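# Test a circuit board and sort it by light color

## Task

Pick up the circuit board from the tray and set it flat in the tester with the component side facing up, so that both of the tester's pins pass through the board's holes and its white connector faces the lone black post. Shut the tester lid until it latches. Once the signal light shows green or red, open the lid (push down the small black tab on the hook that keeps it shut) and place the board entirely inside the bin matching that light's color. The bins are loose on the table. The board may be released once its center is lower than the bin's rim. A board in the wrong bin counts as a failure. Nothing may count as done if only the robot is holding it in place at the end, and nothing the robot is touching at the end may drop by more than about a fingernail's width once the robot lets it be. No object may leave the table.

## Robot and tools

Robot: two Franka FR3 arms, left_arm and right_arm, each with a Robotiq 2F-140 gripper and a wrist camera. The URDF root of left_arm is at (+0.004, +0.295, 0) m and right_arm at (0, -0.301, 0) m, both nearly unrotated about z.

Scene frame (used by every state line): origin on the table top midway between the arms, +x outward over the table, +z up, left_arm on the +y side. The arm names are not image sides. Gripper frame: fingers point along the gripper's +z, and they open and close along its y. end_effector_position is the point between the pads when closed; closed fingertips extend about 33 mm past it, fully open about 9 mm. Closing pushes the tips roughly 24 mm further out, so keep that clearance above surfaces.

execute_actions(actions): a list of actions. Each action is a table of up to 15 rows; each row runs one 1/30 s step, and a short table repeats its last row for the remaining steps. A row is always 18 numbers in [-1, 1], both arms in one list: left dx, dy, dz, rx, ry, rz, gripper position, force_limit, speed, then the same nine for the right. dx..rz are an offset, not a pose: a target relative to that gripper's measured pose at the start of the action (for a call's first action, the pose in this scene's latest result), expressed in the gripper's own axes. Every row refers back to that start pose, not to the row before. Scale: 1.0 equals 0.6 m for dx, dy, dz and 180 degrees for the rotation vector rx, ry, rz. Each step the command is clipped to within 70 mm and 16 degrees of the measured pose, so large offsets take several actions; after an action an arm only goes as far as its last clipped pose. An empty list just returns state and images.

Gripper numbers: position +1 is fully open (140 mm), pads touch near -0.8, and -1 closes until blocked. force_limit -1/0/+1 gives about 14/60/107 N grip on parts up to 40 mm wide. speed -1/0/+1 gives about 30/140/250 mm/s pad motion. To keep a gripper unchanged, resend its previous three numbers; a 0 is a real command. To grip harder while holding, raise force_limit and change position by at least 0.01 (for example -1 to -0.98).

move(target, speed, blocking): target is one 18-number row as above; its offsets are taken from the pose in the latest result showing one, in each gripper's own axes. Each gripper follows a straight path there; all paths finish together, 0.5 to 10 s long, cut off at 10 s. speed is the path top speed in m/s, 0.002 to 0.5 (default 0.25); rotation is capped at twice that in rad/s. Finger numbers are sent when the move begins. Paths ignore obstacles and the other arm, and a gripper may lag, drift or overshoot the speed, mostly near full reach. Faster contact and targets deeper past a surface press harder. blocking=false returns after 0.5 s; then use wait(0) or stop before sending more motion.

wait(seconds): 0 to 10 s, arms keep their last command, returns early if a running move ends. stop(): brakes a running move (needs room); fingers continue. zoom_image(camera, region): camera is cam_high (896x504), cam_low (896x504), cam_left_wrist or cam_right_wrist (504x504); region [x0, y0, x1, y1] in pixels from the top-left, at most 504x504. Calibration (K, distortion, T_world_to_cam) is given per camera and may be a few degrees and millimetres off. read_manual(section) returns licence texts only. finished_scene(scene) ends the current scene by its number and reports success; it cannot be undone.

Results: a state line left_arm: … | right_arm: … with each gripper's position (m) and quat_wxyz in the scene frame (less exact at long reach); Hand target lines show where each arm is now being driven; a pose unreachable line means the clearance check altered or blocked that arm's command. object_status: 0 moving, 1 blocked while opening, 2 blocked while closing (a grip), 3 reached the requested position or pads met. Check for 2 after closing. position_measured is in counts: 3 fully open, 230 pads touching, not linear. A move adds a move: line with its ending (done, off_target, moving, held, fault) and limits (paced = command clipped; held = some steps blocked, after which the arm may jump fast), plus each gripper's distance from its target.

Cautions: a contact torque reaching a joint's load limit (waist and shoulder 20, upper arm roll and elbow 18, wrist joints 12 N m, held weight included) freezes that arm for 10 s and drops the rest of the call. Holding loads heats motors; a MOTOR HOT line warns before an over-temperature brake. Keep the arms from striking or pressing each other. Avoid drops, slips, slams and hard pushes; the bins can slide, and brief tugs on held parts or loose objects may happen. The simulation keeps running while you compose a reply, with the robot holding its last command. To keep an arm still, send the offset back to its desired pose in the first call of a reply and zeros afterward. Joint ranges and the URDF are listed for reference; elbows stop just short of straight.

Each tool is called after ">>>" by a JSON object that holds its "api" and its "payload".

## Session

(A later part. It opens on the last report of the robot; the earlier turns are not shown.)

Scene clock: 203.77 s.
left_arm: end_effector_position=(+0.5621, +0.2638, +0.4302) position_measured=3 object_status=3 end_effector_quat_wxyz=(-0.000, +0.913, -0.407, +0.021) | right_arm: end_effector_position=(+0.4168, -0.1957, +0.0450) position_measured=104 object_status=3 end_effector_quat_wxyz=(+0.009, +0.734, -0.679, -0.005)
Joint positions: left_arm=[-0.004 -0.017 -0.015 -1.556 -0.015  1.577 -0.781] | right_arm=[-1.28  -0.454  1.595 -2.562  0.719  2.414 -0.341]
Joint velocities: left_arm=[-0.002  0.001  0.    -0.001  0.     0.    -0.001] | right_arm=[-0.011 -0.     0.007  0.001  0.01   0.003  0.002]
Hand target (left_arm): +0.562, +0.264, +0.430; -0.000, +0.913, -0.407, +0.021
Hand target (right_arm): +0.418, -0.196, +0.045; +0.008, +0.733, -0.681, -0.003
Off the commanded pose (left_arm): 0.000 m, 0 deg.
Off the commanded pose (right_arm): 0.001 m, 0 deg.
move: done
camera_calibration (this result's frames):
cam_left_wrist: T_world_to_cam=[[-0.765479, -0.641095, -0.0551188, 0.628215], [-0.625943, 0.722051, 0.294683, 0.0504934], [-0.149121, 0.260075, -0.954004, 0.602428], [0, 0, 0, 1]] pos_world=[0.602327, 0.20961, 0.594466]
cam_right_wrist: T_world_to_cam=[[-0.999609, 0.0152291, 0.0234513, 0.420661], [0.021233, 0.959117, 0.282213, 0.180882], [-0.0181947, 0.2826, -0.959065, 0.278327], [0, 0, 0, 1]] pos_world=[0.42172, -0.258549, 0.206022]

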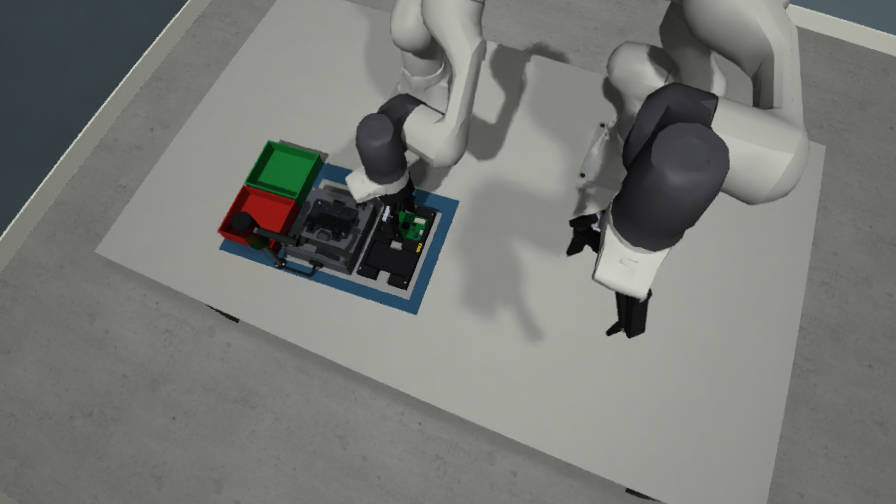

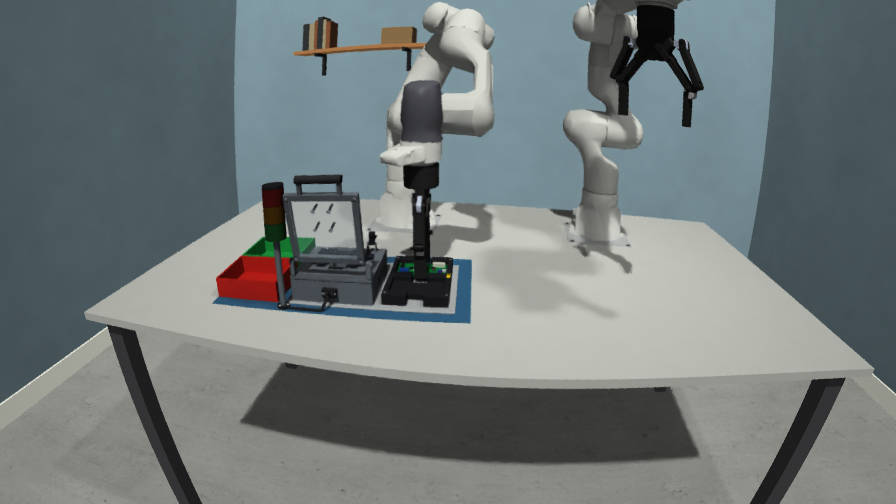

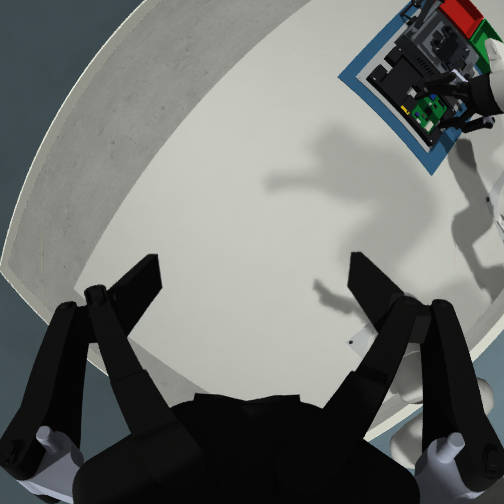

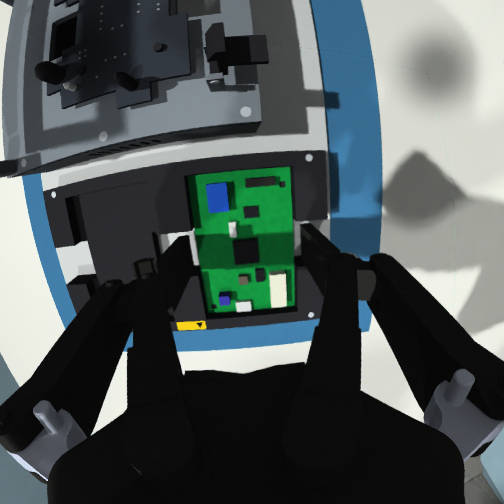

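>>> {"api": "move", "payload": {"target": [0,0,0,0,0,0,1,0,0, 0.001,-0.002,0.017,0,0,0,0.2,0.2,0], "speed": 0.015}}

>>> {"api": "zoom_image", "payload": {"camera": "cam_right_wrist", "region": [140, 150, 360, 350]}}

Scene clock: 245.43 s.
left_arm: end_effector_position=(+0.5621, +0.2638, +0.4302) position_measured=3 object_status=3 end_effector_quat_wxyz=(-0.000, +0.913, -0.407, +0.021) | right_arm: end_effector_position=(+0.4154, -0.1971, +0.0341) position_measured=104 object_status=3 end_effector_quat_wxyz=(+0.012, +0.732, -0.681, -0.006)
Joint positions: left_arm=[-0.004 -0.017 -0.015 -1.556 -0.015  1.577 -0.781] | right_arm=[-1.341 -0.451  1.663 -2.562  0.732  2.435 -0.346]
Joint velocities: left_arm=[ 0.001  0.001 -0.001 -0.001 -0.001  0.001 -0.001] | right_arm=[-0.009  0.005  0.011  0.001 -0.001  0.013 -0.005]
Hand target (left_arm): +0.562, +0.264, +0.430; -0.000, +0.913, -0.407, +0.021
Hand target (right_arm): +0.418, -0.196, +0.035; +0.010, +0.734, -0.679, -0.005
Off the commanded pose (left_arm): 0.000 m, 0 deg.
Off the commanded pose (right_arm): 0.003 m, 0 deg.
move: done
camera_calibration (this result's frames):
cam_left_wrist: T_world_to_cam=[[-0.765479, -0.641095, -0.0551188, 0.628215], [-0.625943, 0.722051, 0.294683, 0.0504934], [-0.149121, 0.260075, -0.954004, 0.602428], [0, 0, 0, 1]] pos_world=[0.602327, 0.20961, 0.594466]
cam_right_wrist: T_world_to_cam=[[-0.999348, 0.0200328, 0.0300422, 0.420098], [0.0276461, 0.959689, 0.2797, 0.182897], [-0.023228, 0.280349, -0.959617, 0.269918], [0, 0, 0, 1]] pos_world=[0.421037, -0.259611, 0.195241]

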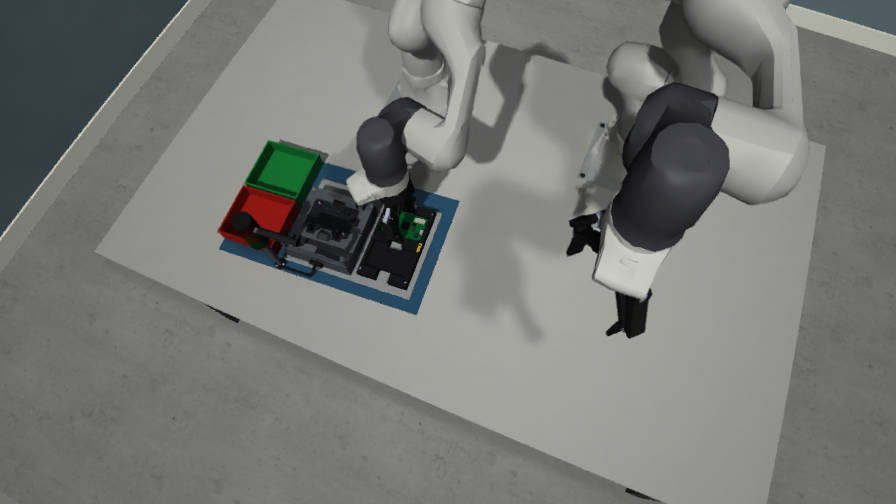

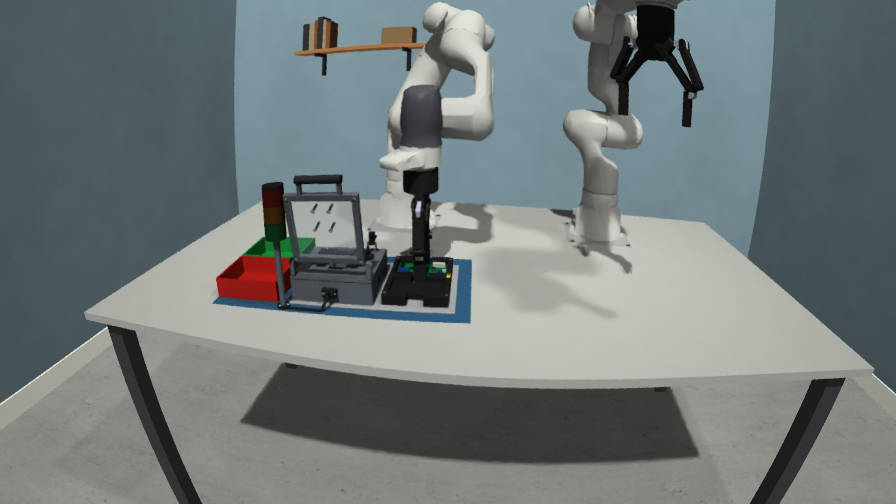

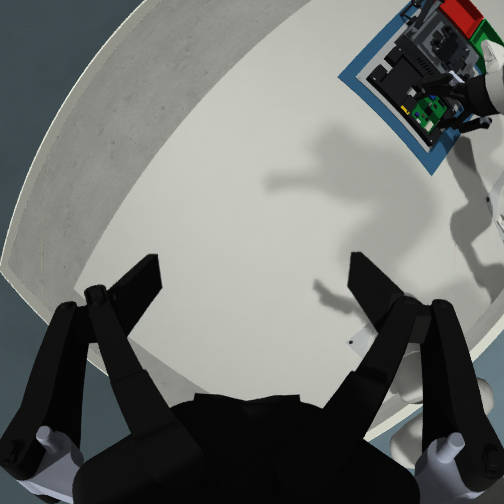

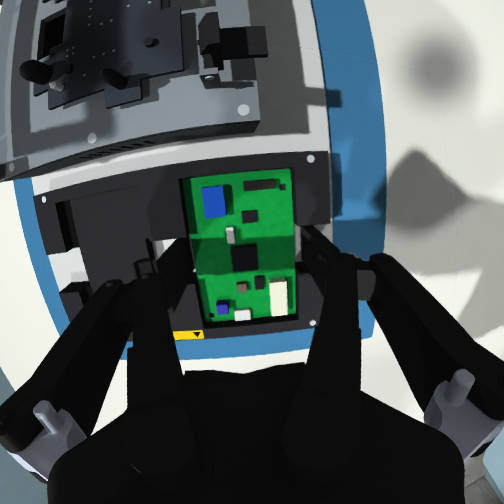

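Region (140, 150, 360, 350) of cam_right_wrist's 504x504 image, scaled by 2.291, with more detail than that image has; it fills the top 458 rows of this view, and the rest is white.

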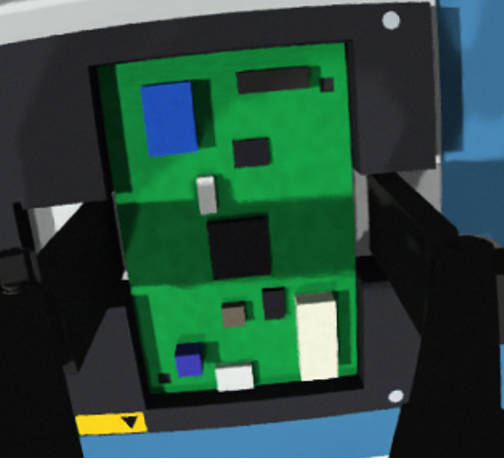

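>>> {"api": "move", "payload": {"target": [0,0,0,0,0,0,1,0,0, 0.0,-0.007,0.0,0,0,0,0.2,0.2,0], "speed": 0.01}}

>>> {"api": "zoom_image", "payload": {"camera": "cam_right_wrist", "region": [140, 150, 360, 350]}}

Scene clock: 254.07 s.
left_arm: end_effector_position=(+0.5621, +0.2638, +0.4302) position_measured=3 object_status=3 end_effector_quat_wxyz=(-0.000, +0.913, -0.407, +0.021) | right_arm: end_effector_position=(+0.4202, -0.1972, +0.0341) position_measured=104 object_status=3 end_effector_quat_wxyz=(+0.011, +0.732, -0.681, -0.005)
Joint positions: left_arm=[-0.004 -0.017 -0.015 -1.556 -0.015  1.577 -0.781] | right_arm=[-1.365 -0.451  1.681 -2.551  0.731  2.437 -0.347]
Joint velocities: left_arm=[-0.    -0.001 -0.     0.     0.001 -0.    -0.   ] | right_arm=[-0.005  0.     0.003  0.002 -0.002 -0.001 -0.001]
Hand target (left_arm): +0.562, +0.264, +0.430; -0.000, +0.913, -0.407, +0.021
Hand target (right_arm): +0.419, -0.197, +0.034; +0.012, +0.732, -0.681, -0.006
Off the commanded pose (left_arm): 0.000 m, 0 deg.
Off the commanded pose (right_arm): 0.001 m, 0 deg.
move: done
camera_calibration (this result's frames):
cam_left_wrist: T_world_to_cam=[[-0.765479, -0.641095, -0.0551189, 0.628215], [-0.625943, 0.722051, 0.294683, 0.0504935], [-0.149121, 0.260075, -0.954004, 0.602428], [0, 0, 0, 1]] pos_world=[0.602327, 0.209611, 0.594466]
cam_right_wrist: T_world_to_cam=[[-0.99942, 0.0210563, 0.0267769, 0.425231], [0.0277367, 0.959352, 0.280844, 0.182631], [-0.0197749, 0.281424, -0.95938, 0.268819], [0, 0, 0, 1]] pos_world=[0.425235, -0.259814, 0.195222]

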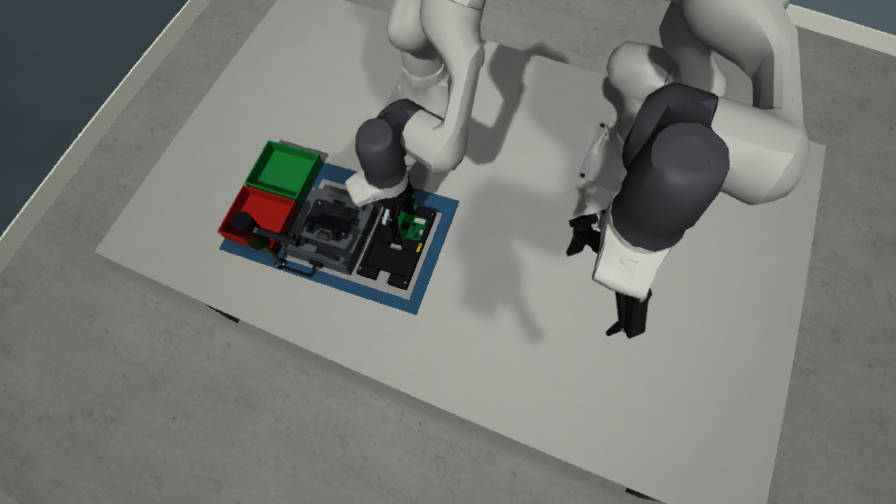

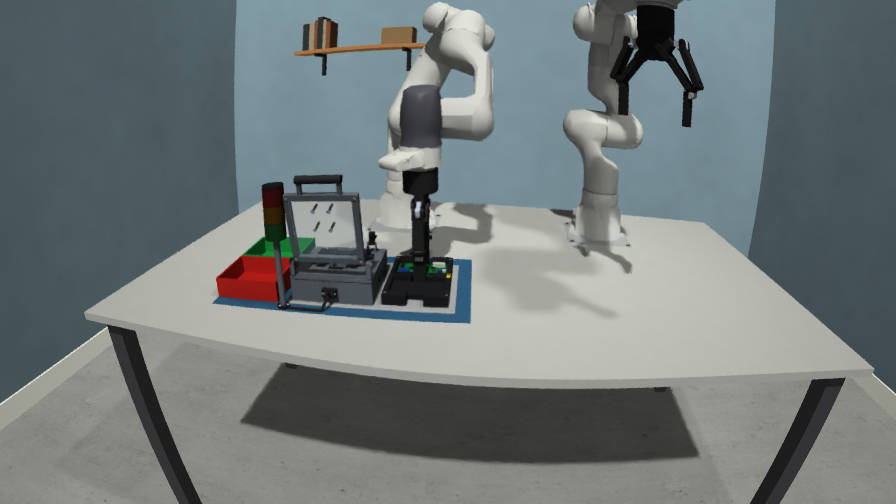

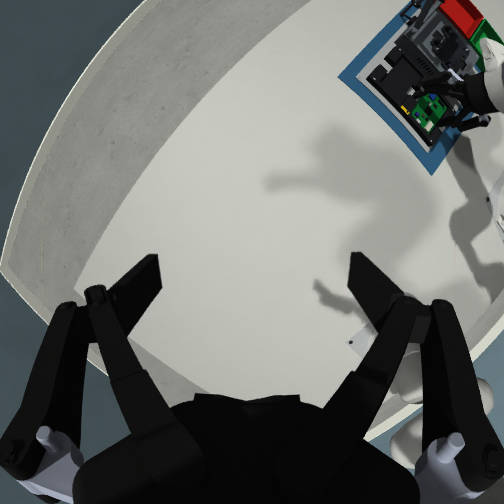

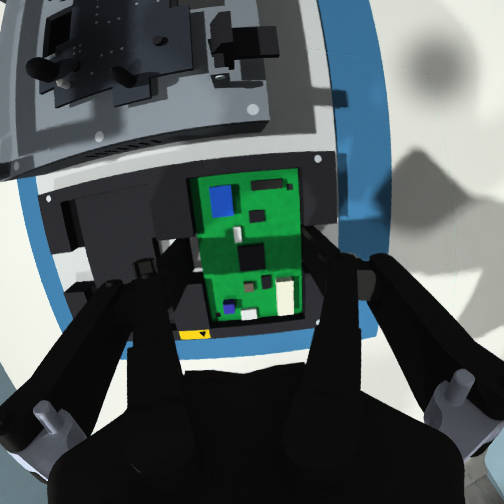

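Region (140, 150, 360, 350) of cam_right_wrist's 504x504 image, scaled by 2.291, with more detail than that image has; it fills the top 458 rows of this view, and the rest is white.

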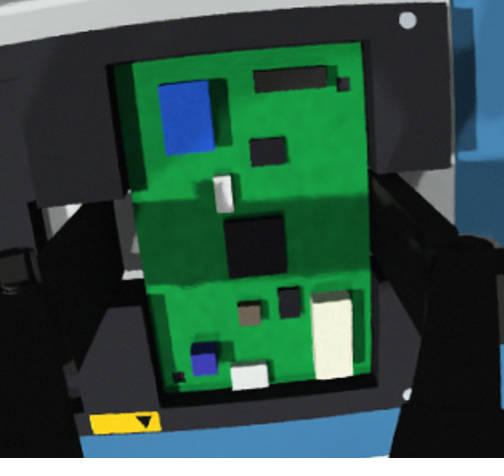

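>>> {"api": "move", "payload": {"target": [0,0,0,0,0,0,1,0,0, 0.0,0.005,0.0,0,0,0,0.2,0.2,0], "speed": 0.01}}

>>> {"api": "zoom_image", "payload": {"camera": "cam_right_wrist", "region": [140, 150, 360, 350]}}

Scene clock: 260.37 s.
left_arm: end_effector_position=(+0.5621, +0.2638, +0.4302) position_measured=3 object_status=3 end_effector_quat_wxyz=(-0.000, +0.913, -0.407, +0.021) | right_arm: end_effector_position=(+0.4171, -0.1971, +0.0342) position_measured=104 object_status=3 end_effector_quat_wxyz=(+0.012, +0.733, -0.680, -0.006)
Joint positions: left_arm=[-0.004 -0.017 -0.015 -1.556 -0.015  1.577 -0.781] | right_arm=[-1.348 -0.451  1.669 -2.558  0.731  2.436 -0.347]
Joint velocities: left_arm=[0.001 0.001 0.    0.001 0.001 0.001 0.002] | right_arm=[ 0.004  0.    -0.003 -0.001  0.    -0.     0.002]
Hand target (left_arm): +0.562, +0.264, +0.430; -0.000, +0.913, -0.407, +0.021
Hand target (right_arm): +0.417, -0.197, +0.034; +0.011, +0.732, -0.681, -0.005
Off the commanded pose (left_arm): 0.000 m, 0 deg.
Off the commanded pose (right_arm): 0.000 m, 0 deg.
move: done
camera_calibration (this result's frames):
cam_left_wrist: T_world_to_cam=[[-0.765479, -0.641095, -0.0551189, 0.628215], [-0.625943, 0.722051, 0.294683, 0.0504935], [-0.149121, 0.260075, -0.954004, 0.602429], [0, 0, 0, 1]] pos_world=[0.602327, 0.20961, 0.594466]
cam_right_wrist: T_world_to_cam=[[-0.999422, 0.0188856, 0.0282544, 0.421722], [0.0260419, 0.959747, 0.279656, 0.183495], [-0.0218356, 0.28023, -0.959684, 0.269457], [0, 0, 0, 1]] pos_world=[0.422584, -0.259583, 0.195362]

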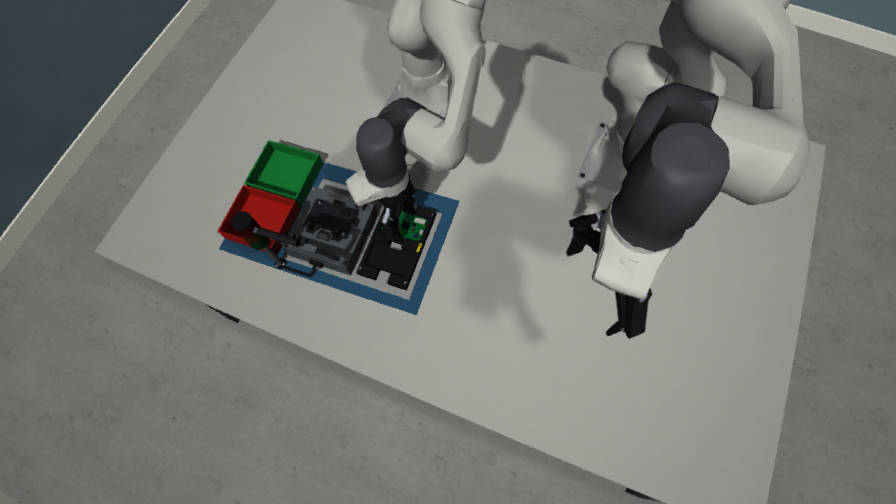

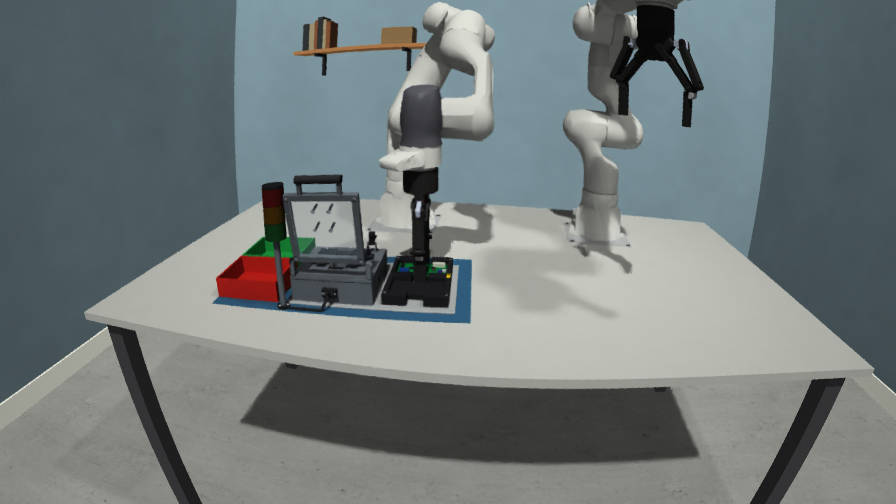

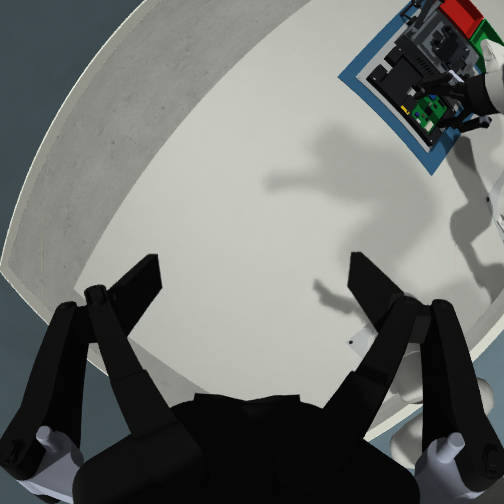

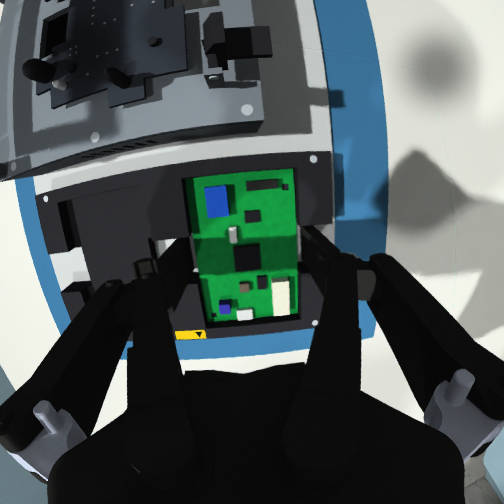

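Region (140, 150, 360, 350) of cam_right_wrist's 504x504 image, scaled by 2.291, with more detail than that image has; it fills the top 458 rows of this view, and the rest is white.

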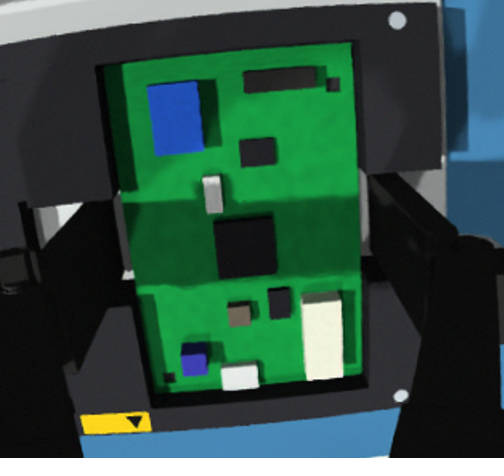

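Centred. Grip.

>>> {"api": "execute_actions", "payload": {"actions": [[[0,0,0,0,0,0,1,0,0, 0,0,0,0,0,0,-1,0.2,-0.6]],[[0,0,0,0,0,0,1,0,0, 0,0,0,0,0,0,-1,0.2,-0.6]],[[0,0,0,0,0,0,1,0,0, 0,0,0,0,0,0,-1,0.2,-0.6]]]}}

Scene clock: 264.80 s.
left_arm: end_effector_position=(+0.5621, +0.2638, +0.4302) position_measured=3 object_status=3 end_effector_quat_wxyz=(-0.000, +0.913, -0.407, +0.021) | right_arm: end_effector_position=(+0.4176, -0.1971, +0.0347) position_measured=127 object_status=2 end_effector_quat_wxyz=(+0.011, +0.732, -0.681, -0.006)
Joint positions: left_arm=[-0.004 -0.017 -0.015 -1.556 -0.015  1.577 -0.781] | right_arm=[-1.348 -0.451  1.667 -2.557  0.731  2.435 -0.346]
Joint velocities: left_arm=[ 0.001  0.    -0.001 -0.002 -0.001  0.001  0.001] | right_arm=[ 0.001  0.    -0.001 -0.     0.    -0.    -0.001]
Hand target (left_arm): +0.562, +0.264, +0.430; -0.000, +0.913, -0.407, +0.021
Hand target (right_arm): +0.418, -0.197, +0.035; +0.011, +0.732, -0.681, -0.006
Off the commanded pose (left_arm): 0.000 m, 0 deg.
Off the commanded pose (right_arm): 0.000 m, 0 deg.
camera_calibration (this result's frames):
cam_left_wrist: T_world_to_cam=[[-0.765479, -0.641095, -0.0551189, 0.628215], [-0.625943, 0.722051, 0.294683, 0.0504935], [-0.149121, 0.260075, -0.954004, 0.602428], [0, 0, 0, 1]] pos_world=[0.602327, 0.209611, 0.594466]
cam_right_wrist: T_world_to_cam=[[-0.999406, 0.0201793, 0.0279318, 0.422384], [0.0272123, 0.95947, 0.280492, 0.182797], [-0.0211396, 0.281086, -0.95945, 0.269794], [0, 0, 0, 1]] pos_world=[0.422862, -0.259747, 0.195783]

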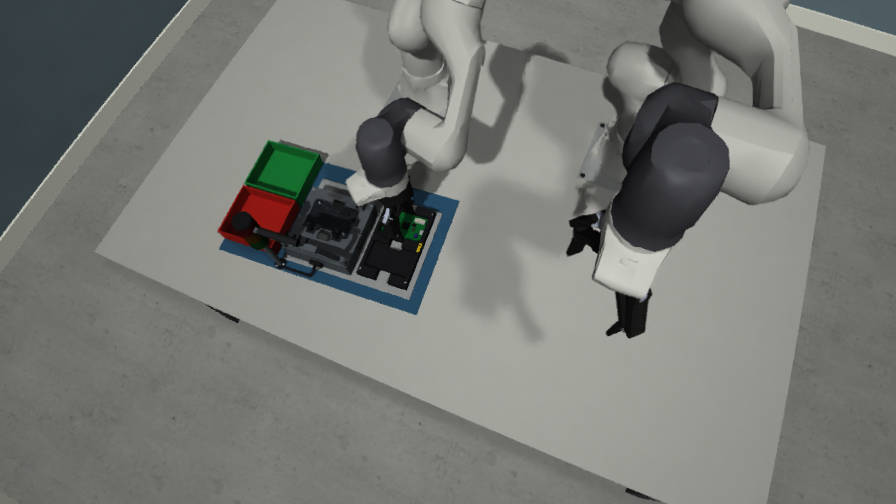

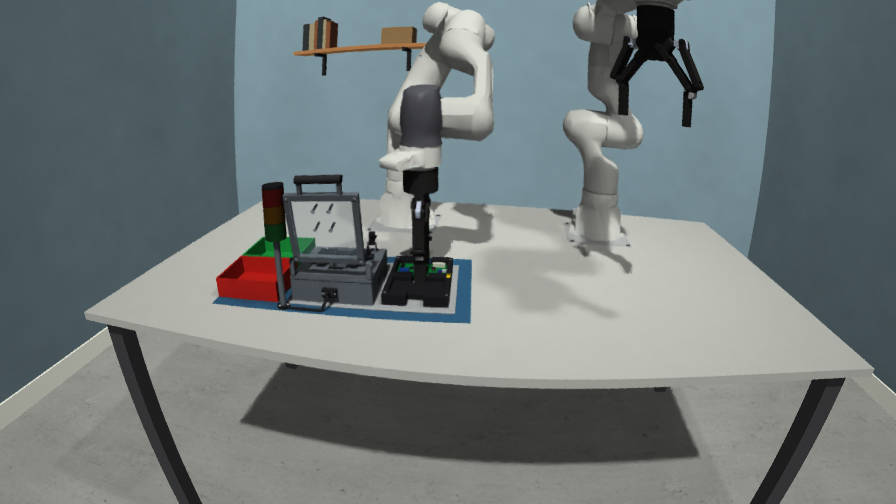

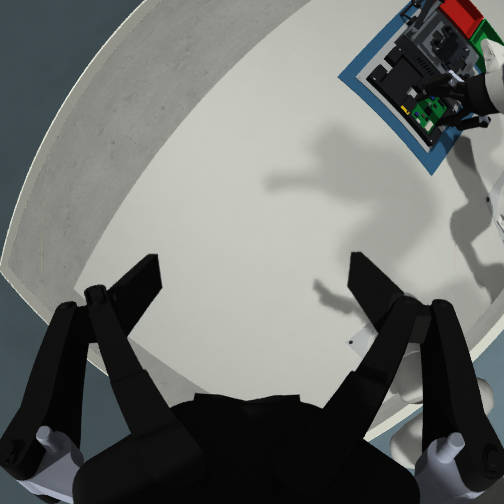

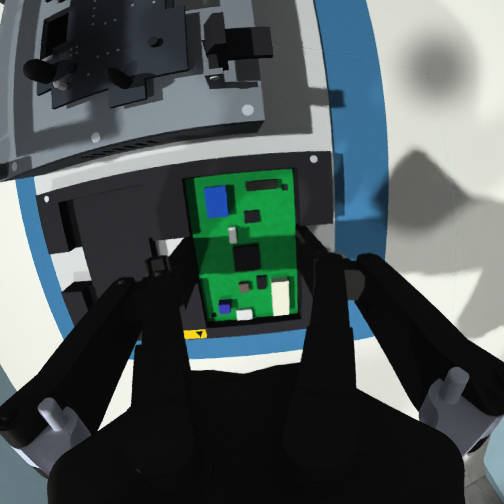

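>>> {"api": "move", "payload": {"target": [0,0,0,0,0,0,1,0,0, 0,0,-0.05,0,0,0,-1,0.2,-0.6], "speed": 0.03}}

>>> {"api": "move", "payload": {"target": [0,0,0,0,0,0,1,0,0, 0,0,-0.24,0,0,0,-1,0.2,-0.6], "speed": 0.12}}

Scene clock: 271.30 s.
left_arm: end_effector_position=(+0.5621, +0.2638, +0.4302) position_measured=3 object_status=3 end_effector_quat_wxyz=(-0.000, +0.913, -0.407, +0.021) | right_arm: end_effector_position=(+0.4197, -0.1971, +0.0648) position_measured=127 object_status=2 end_effector_quat_wxyz=(+0.008, +0.733, -0.680, -0.004)
Joint positions: left_arm=[-0.004 -0.017 -0.015 -1.556 -0.015  1.577 -0.781] | right_arm=[-1.201 -0.474  1.491 -2.55   0.697  2.357 -0.332]
Joint velocities: left_arm=[ 0.001 -0.001  0.001 -0.    -0.001  0.     0.001] | right_arm=[ 0.008 -0.006 -0.007  0.001 -0.001 -0.019  0.002]
Hand target (left_arm): +0.562, +0.264, +0.430; -0.000, +0.913, -0.407, +0.021
Hand target (right_arm): +0.419, -0.197, +0.065; +0.010, +0.732, -0.681, -0.006
Off the commanded pose (left_arm): 0.000 m, 0 deg.
Off the commanded pose (right_arm): 0.002 m, 0 deg.
move: done
camera_calibration (this result's frames):
cam_left_wrist: T_world_to_cam=[[-0.765479, -0.641095, -0.0551187, 0.628215], [-0.625943, 0.722051, 0.294683, 0.0504933], [-0.149121, 0.260075, -0.954004, 0.602428], [0, 0, 0, 1]] pos_world=[0.602327, 0.20961, 0.594466]
cam_right_wrist: T_world_to_cam=[[-0.999606, 0.0173358, 0.022081, 0.423637], [0.0228767, 0.95891, 0.282787, 0.175825], [-0.0162714, 0.283181, -0.958928, 0.297074], [0, 0, 0, 1]] pos_world=[0.424282, -0.26007, 0.225797]

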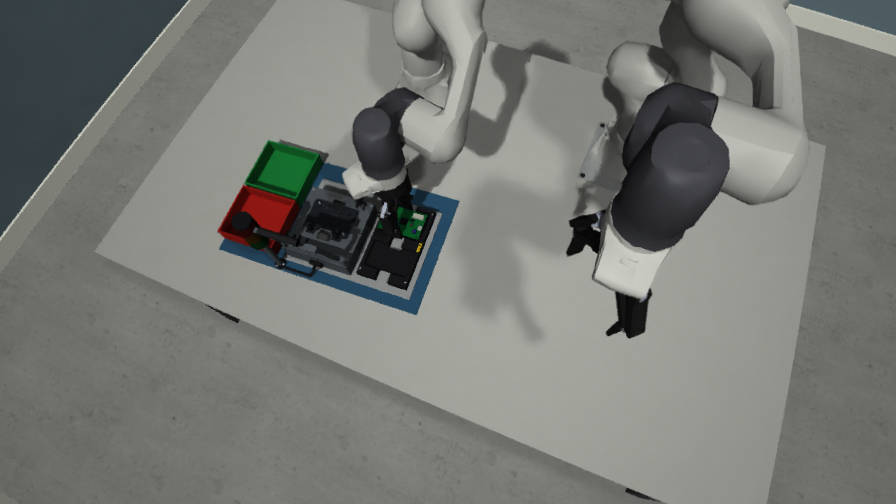

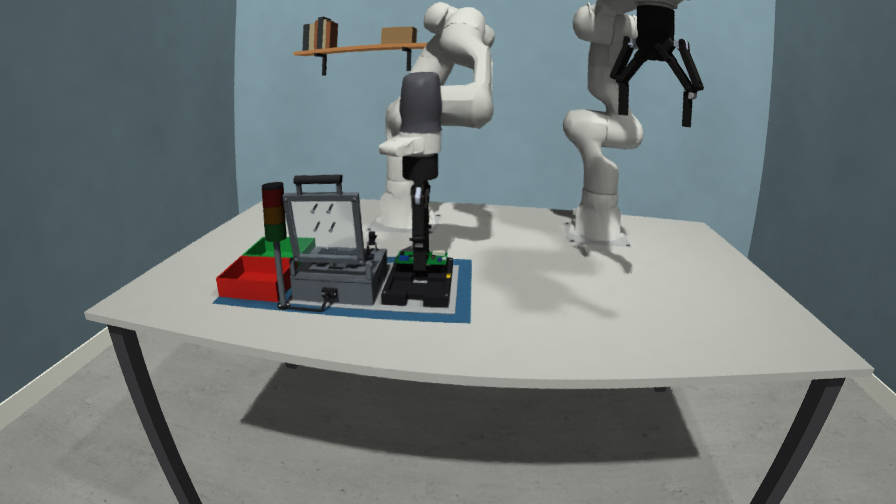

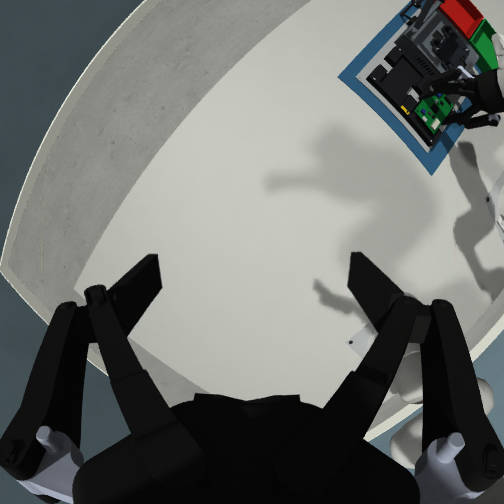

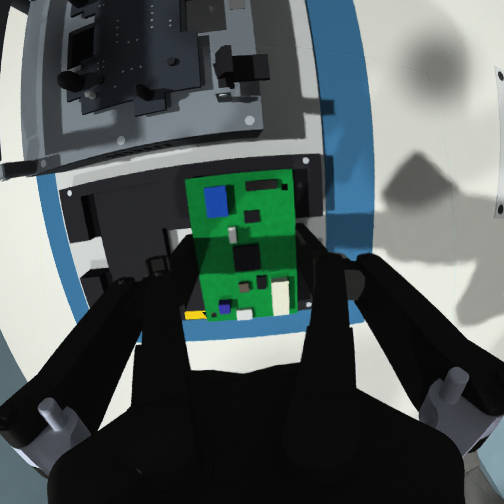

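Scene clock: 273.13 s.
left_arm: end_effector_position=(+0.5621, +0.2638, +0.4302) position_measured=3 object_status=3 end_effector_quat_wxyz=(-0.000, +0.913, -0.407, +0.021) | right_arm: end_effector_position=(+0.4236, -0.1974, +0.2091) position_measured=127 object_status=2 end_effector_quat_wxyz=(+0.004, +0.733, -0.680, -0.004)
Joint positions: left_arm=[-0.004 -0.017 -0.015 -1.556 -0.015  1.577 -0.781] | right_arm=[-0.916 -0.643  1.03  -2.398  0.586  1.95  -0.304]
Joint velocities: left_arm=[-0.    -0.001 -0.001 -0.    -0.001 -0.001 -0.   ] | right_arm=[-0.001 -0.003  0.001  0.002  0.    -0.012  0.002]
Hand target (left_arm): +0.562, +0.264, +0.430; -0.000, +0.913, -0.407, +0.021
Hand target (right_arm): +0.423, -0.197, +0.210; +0.005, +0.732, -0.681, -0.005
Off the commanded pose (left_arm): 0.000 m, 0 deg.
Off the commanded pose (right_arm): 0.002 m, 1 deg.
move: done
camera_calibration (this result's frames):
cam_left_wrist: T_world_to_cam=[[-0.765479, -0.641095, -0.0551187, 0.628215], [-0.625943, 0.722051, 0.294683, 0.0504934], [-0.149121, 0.260075, -0.954004, 0.602429], [0, 0, 0, 1]] pos_world=[0.602327, 0.20961, 0.594466]
cam_right_wrist: T_world_to_cam=[[-0.999724, 0.0172501, 0.0159665, 0.425637], [0.0211307, 0.95708, 0.289052, 0.134279], [-0.010295, 0.28931, -0.95718, 0.433926], [0, 0, 0, 1]] pos_world=[0.42715, -0.261397, 0.369736]

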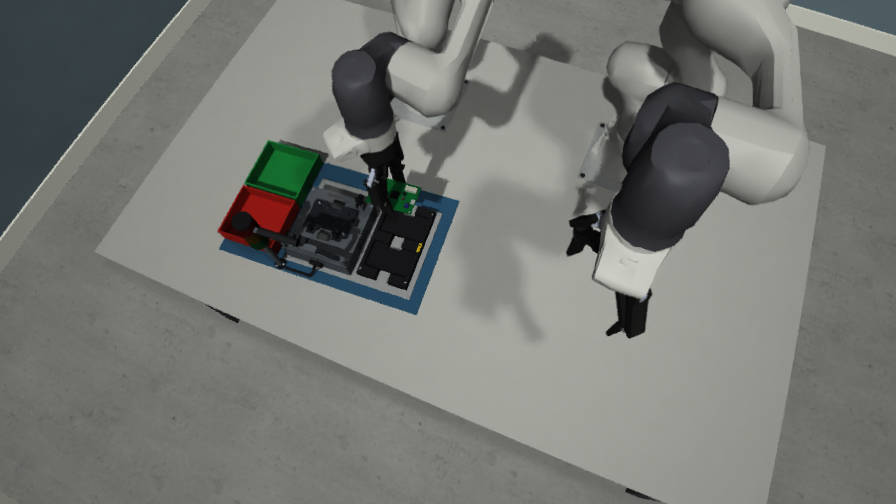

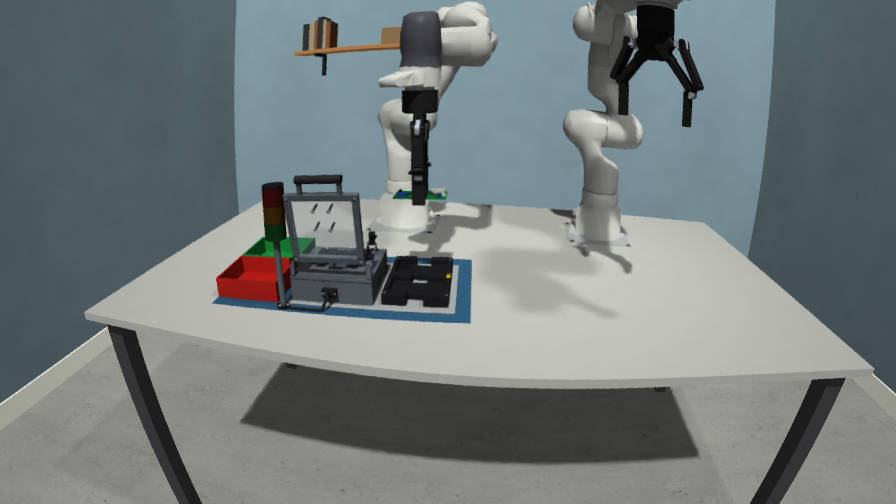

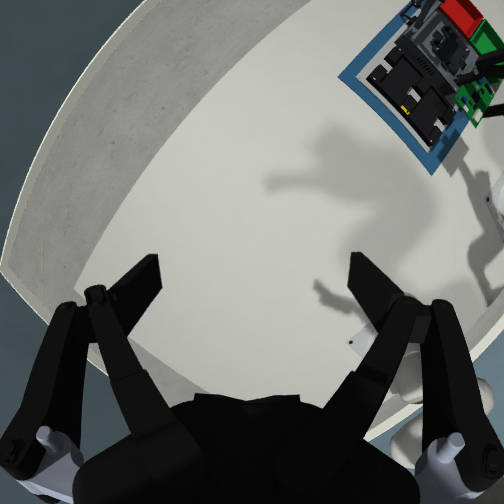

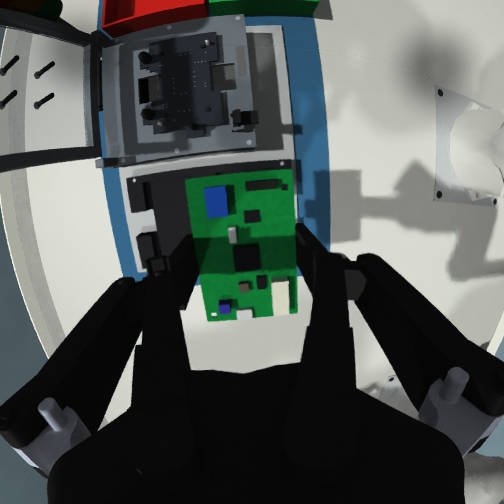

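>>> {"api": "move", "payload": {"target": [0,0,0,0,0,0,1,0,0, 0.2745,-0.082,0.008,0,0,0,-1,0.2,-0.6], "speed": 0.15}}

>>> {"api": "zoom_image", "payload": {"camera": "cam_right_wrist", "region": [130, 100, 370, 340]}}

Scene clock: 286.77 s.
left_arm: end_effector_position=(+0.5621, +0.2638, +0.4302) position_measured=3 object_status=3 end_effector_quat_wxyz=(-0.000, +0.913, -0.407, +0.021) | right_arm: end_effector_position=(+0.4789, -0.3564, +0.1979) position_measured=127 object_status=2 end_effector_quat_wxyz=(+0.009, +0.731, -0.682, -0.009)
Joint positions: left_arm=[-0.004 -0.017 -0.015 -1.556 -0.015  1.577 -0.781] | right_arm=[-1.253 -0.321  1.074 -2.282  0.317  2.077 -0.428]
Joint velocities: left_arm=[ 0.     0.    -0.     0.001 -0.     0.     0.001] | right_arm=[-0.     0.004  0.     0.001 -0.012  0.006 -0.004]
Hand target (left_arm): +0.562, +0.264, +0.430; -0.000, +0.913, -0.407, +0.021
Hand target (right_arm): +0.481, -0.357, +0.199; +0.008, +0.734, -0.679, -0.007
Off the commanded pose (left_arm): 0.000 m, 0 deg.
Off the commanded pose (right_arm): 0.009 m, 1 deg.
move: off_target (right_arm)
camera_calibration (this result's frames):
cam_left_wrist: T_world_to_cam=[[-0.765479, -0.641095, -0.0551188, 0.628215], [-0.625943, 0.722051, 0.294683, 0.0504935], [-0.149121, 0.260075, -0.954004, 0.602429], [0, 0, 0, 1]] pos_world=[0.602327, 0.20961, 0.594466]
cam_right_wrist: T_world_to_cam=[[-0.999282, 0.0231796, 0.0299842, 0.482921], [0.0308681, 0.956811, 0.289067, 0.283799], [-0.0219887, 0.289785, -0.956839, 0.475435], [0, 0, 0, 1]] pos_world=[0.484268, -0.42051, 0.358398]

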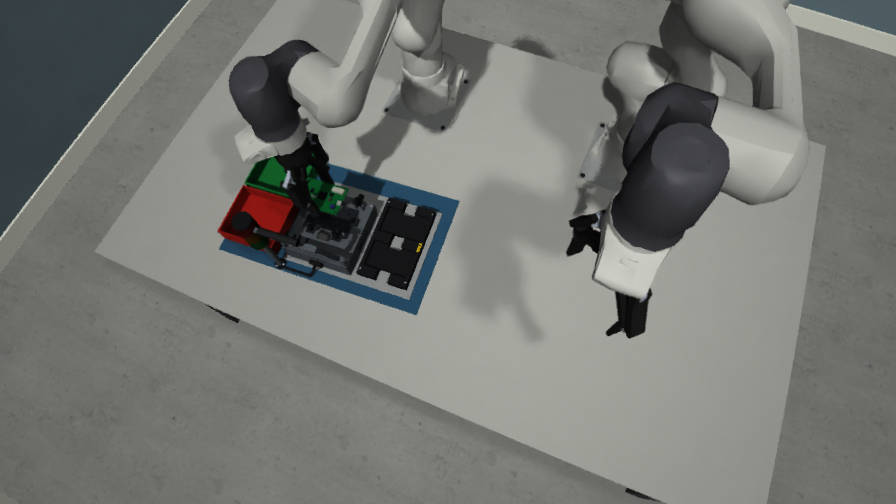

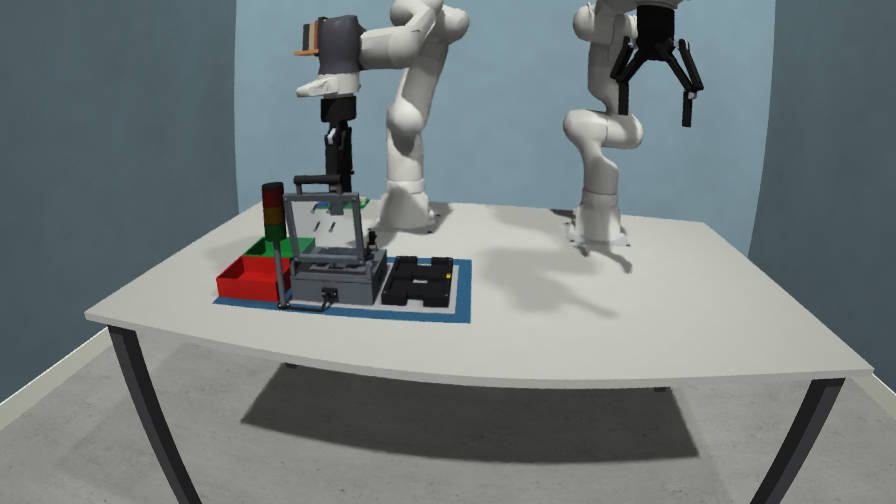

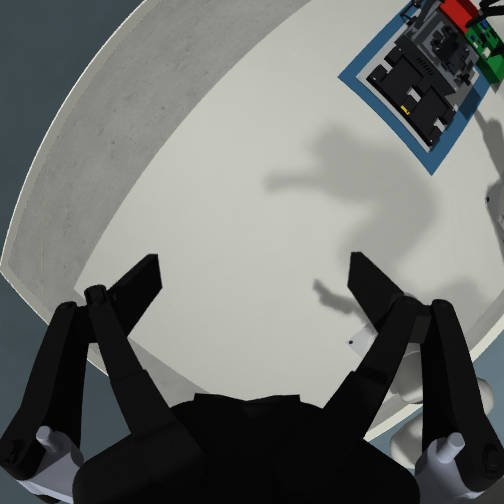

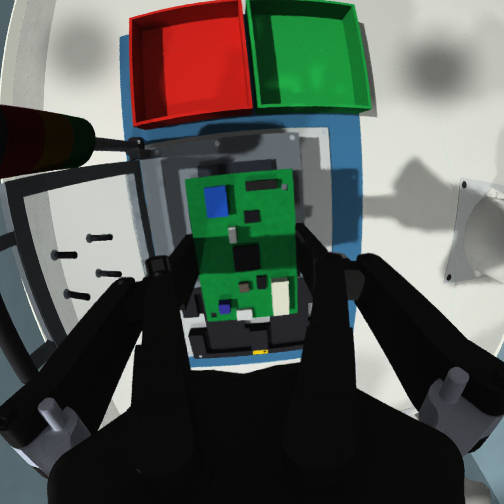

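Region (130, 100, 370, 340) of cam_right_wrist's 504x504 image, scaled by 2.100, with more detail than that image has.

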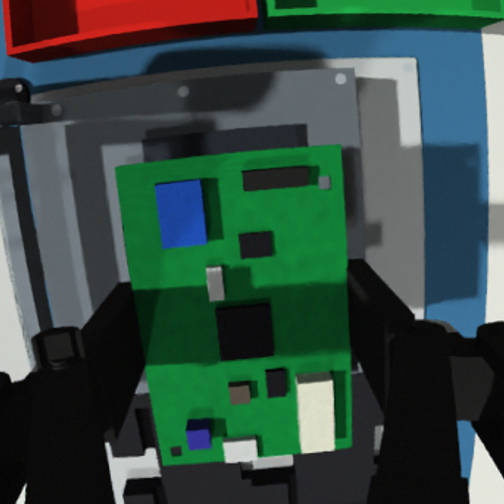

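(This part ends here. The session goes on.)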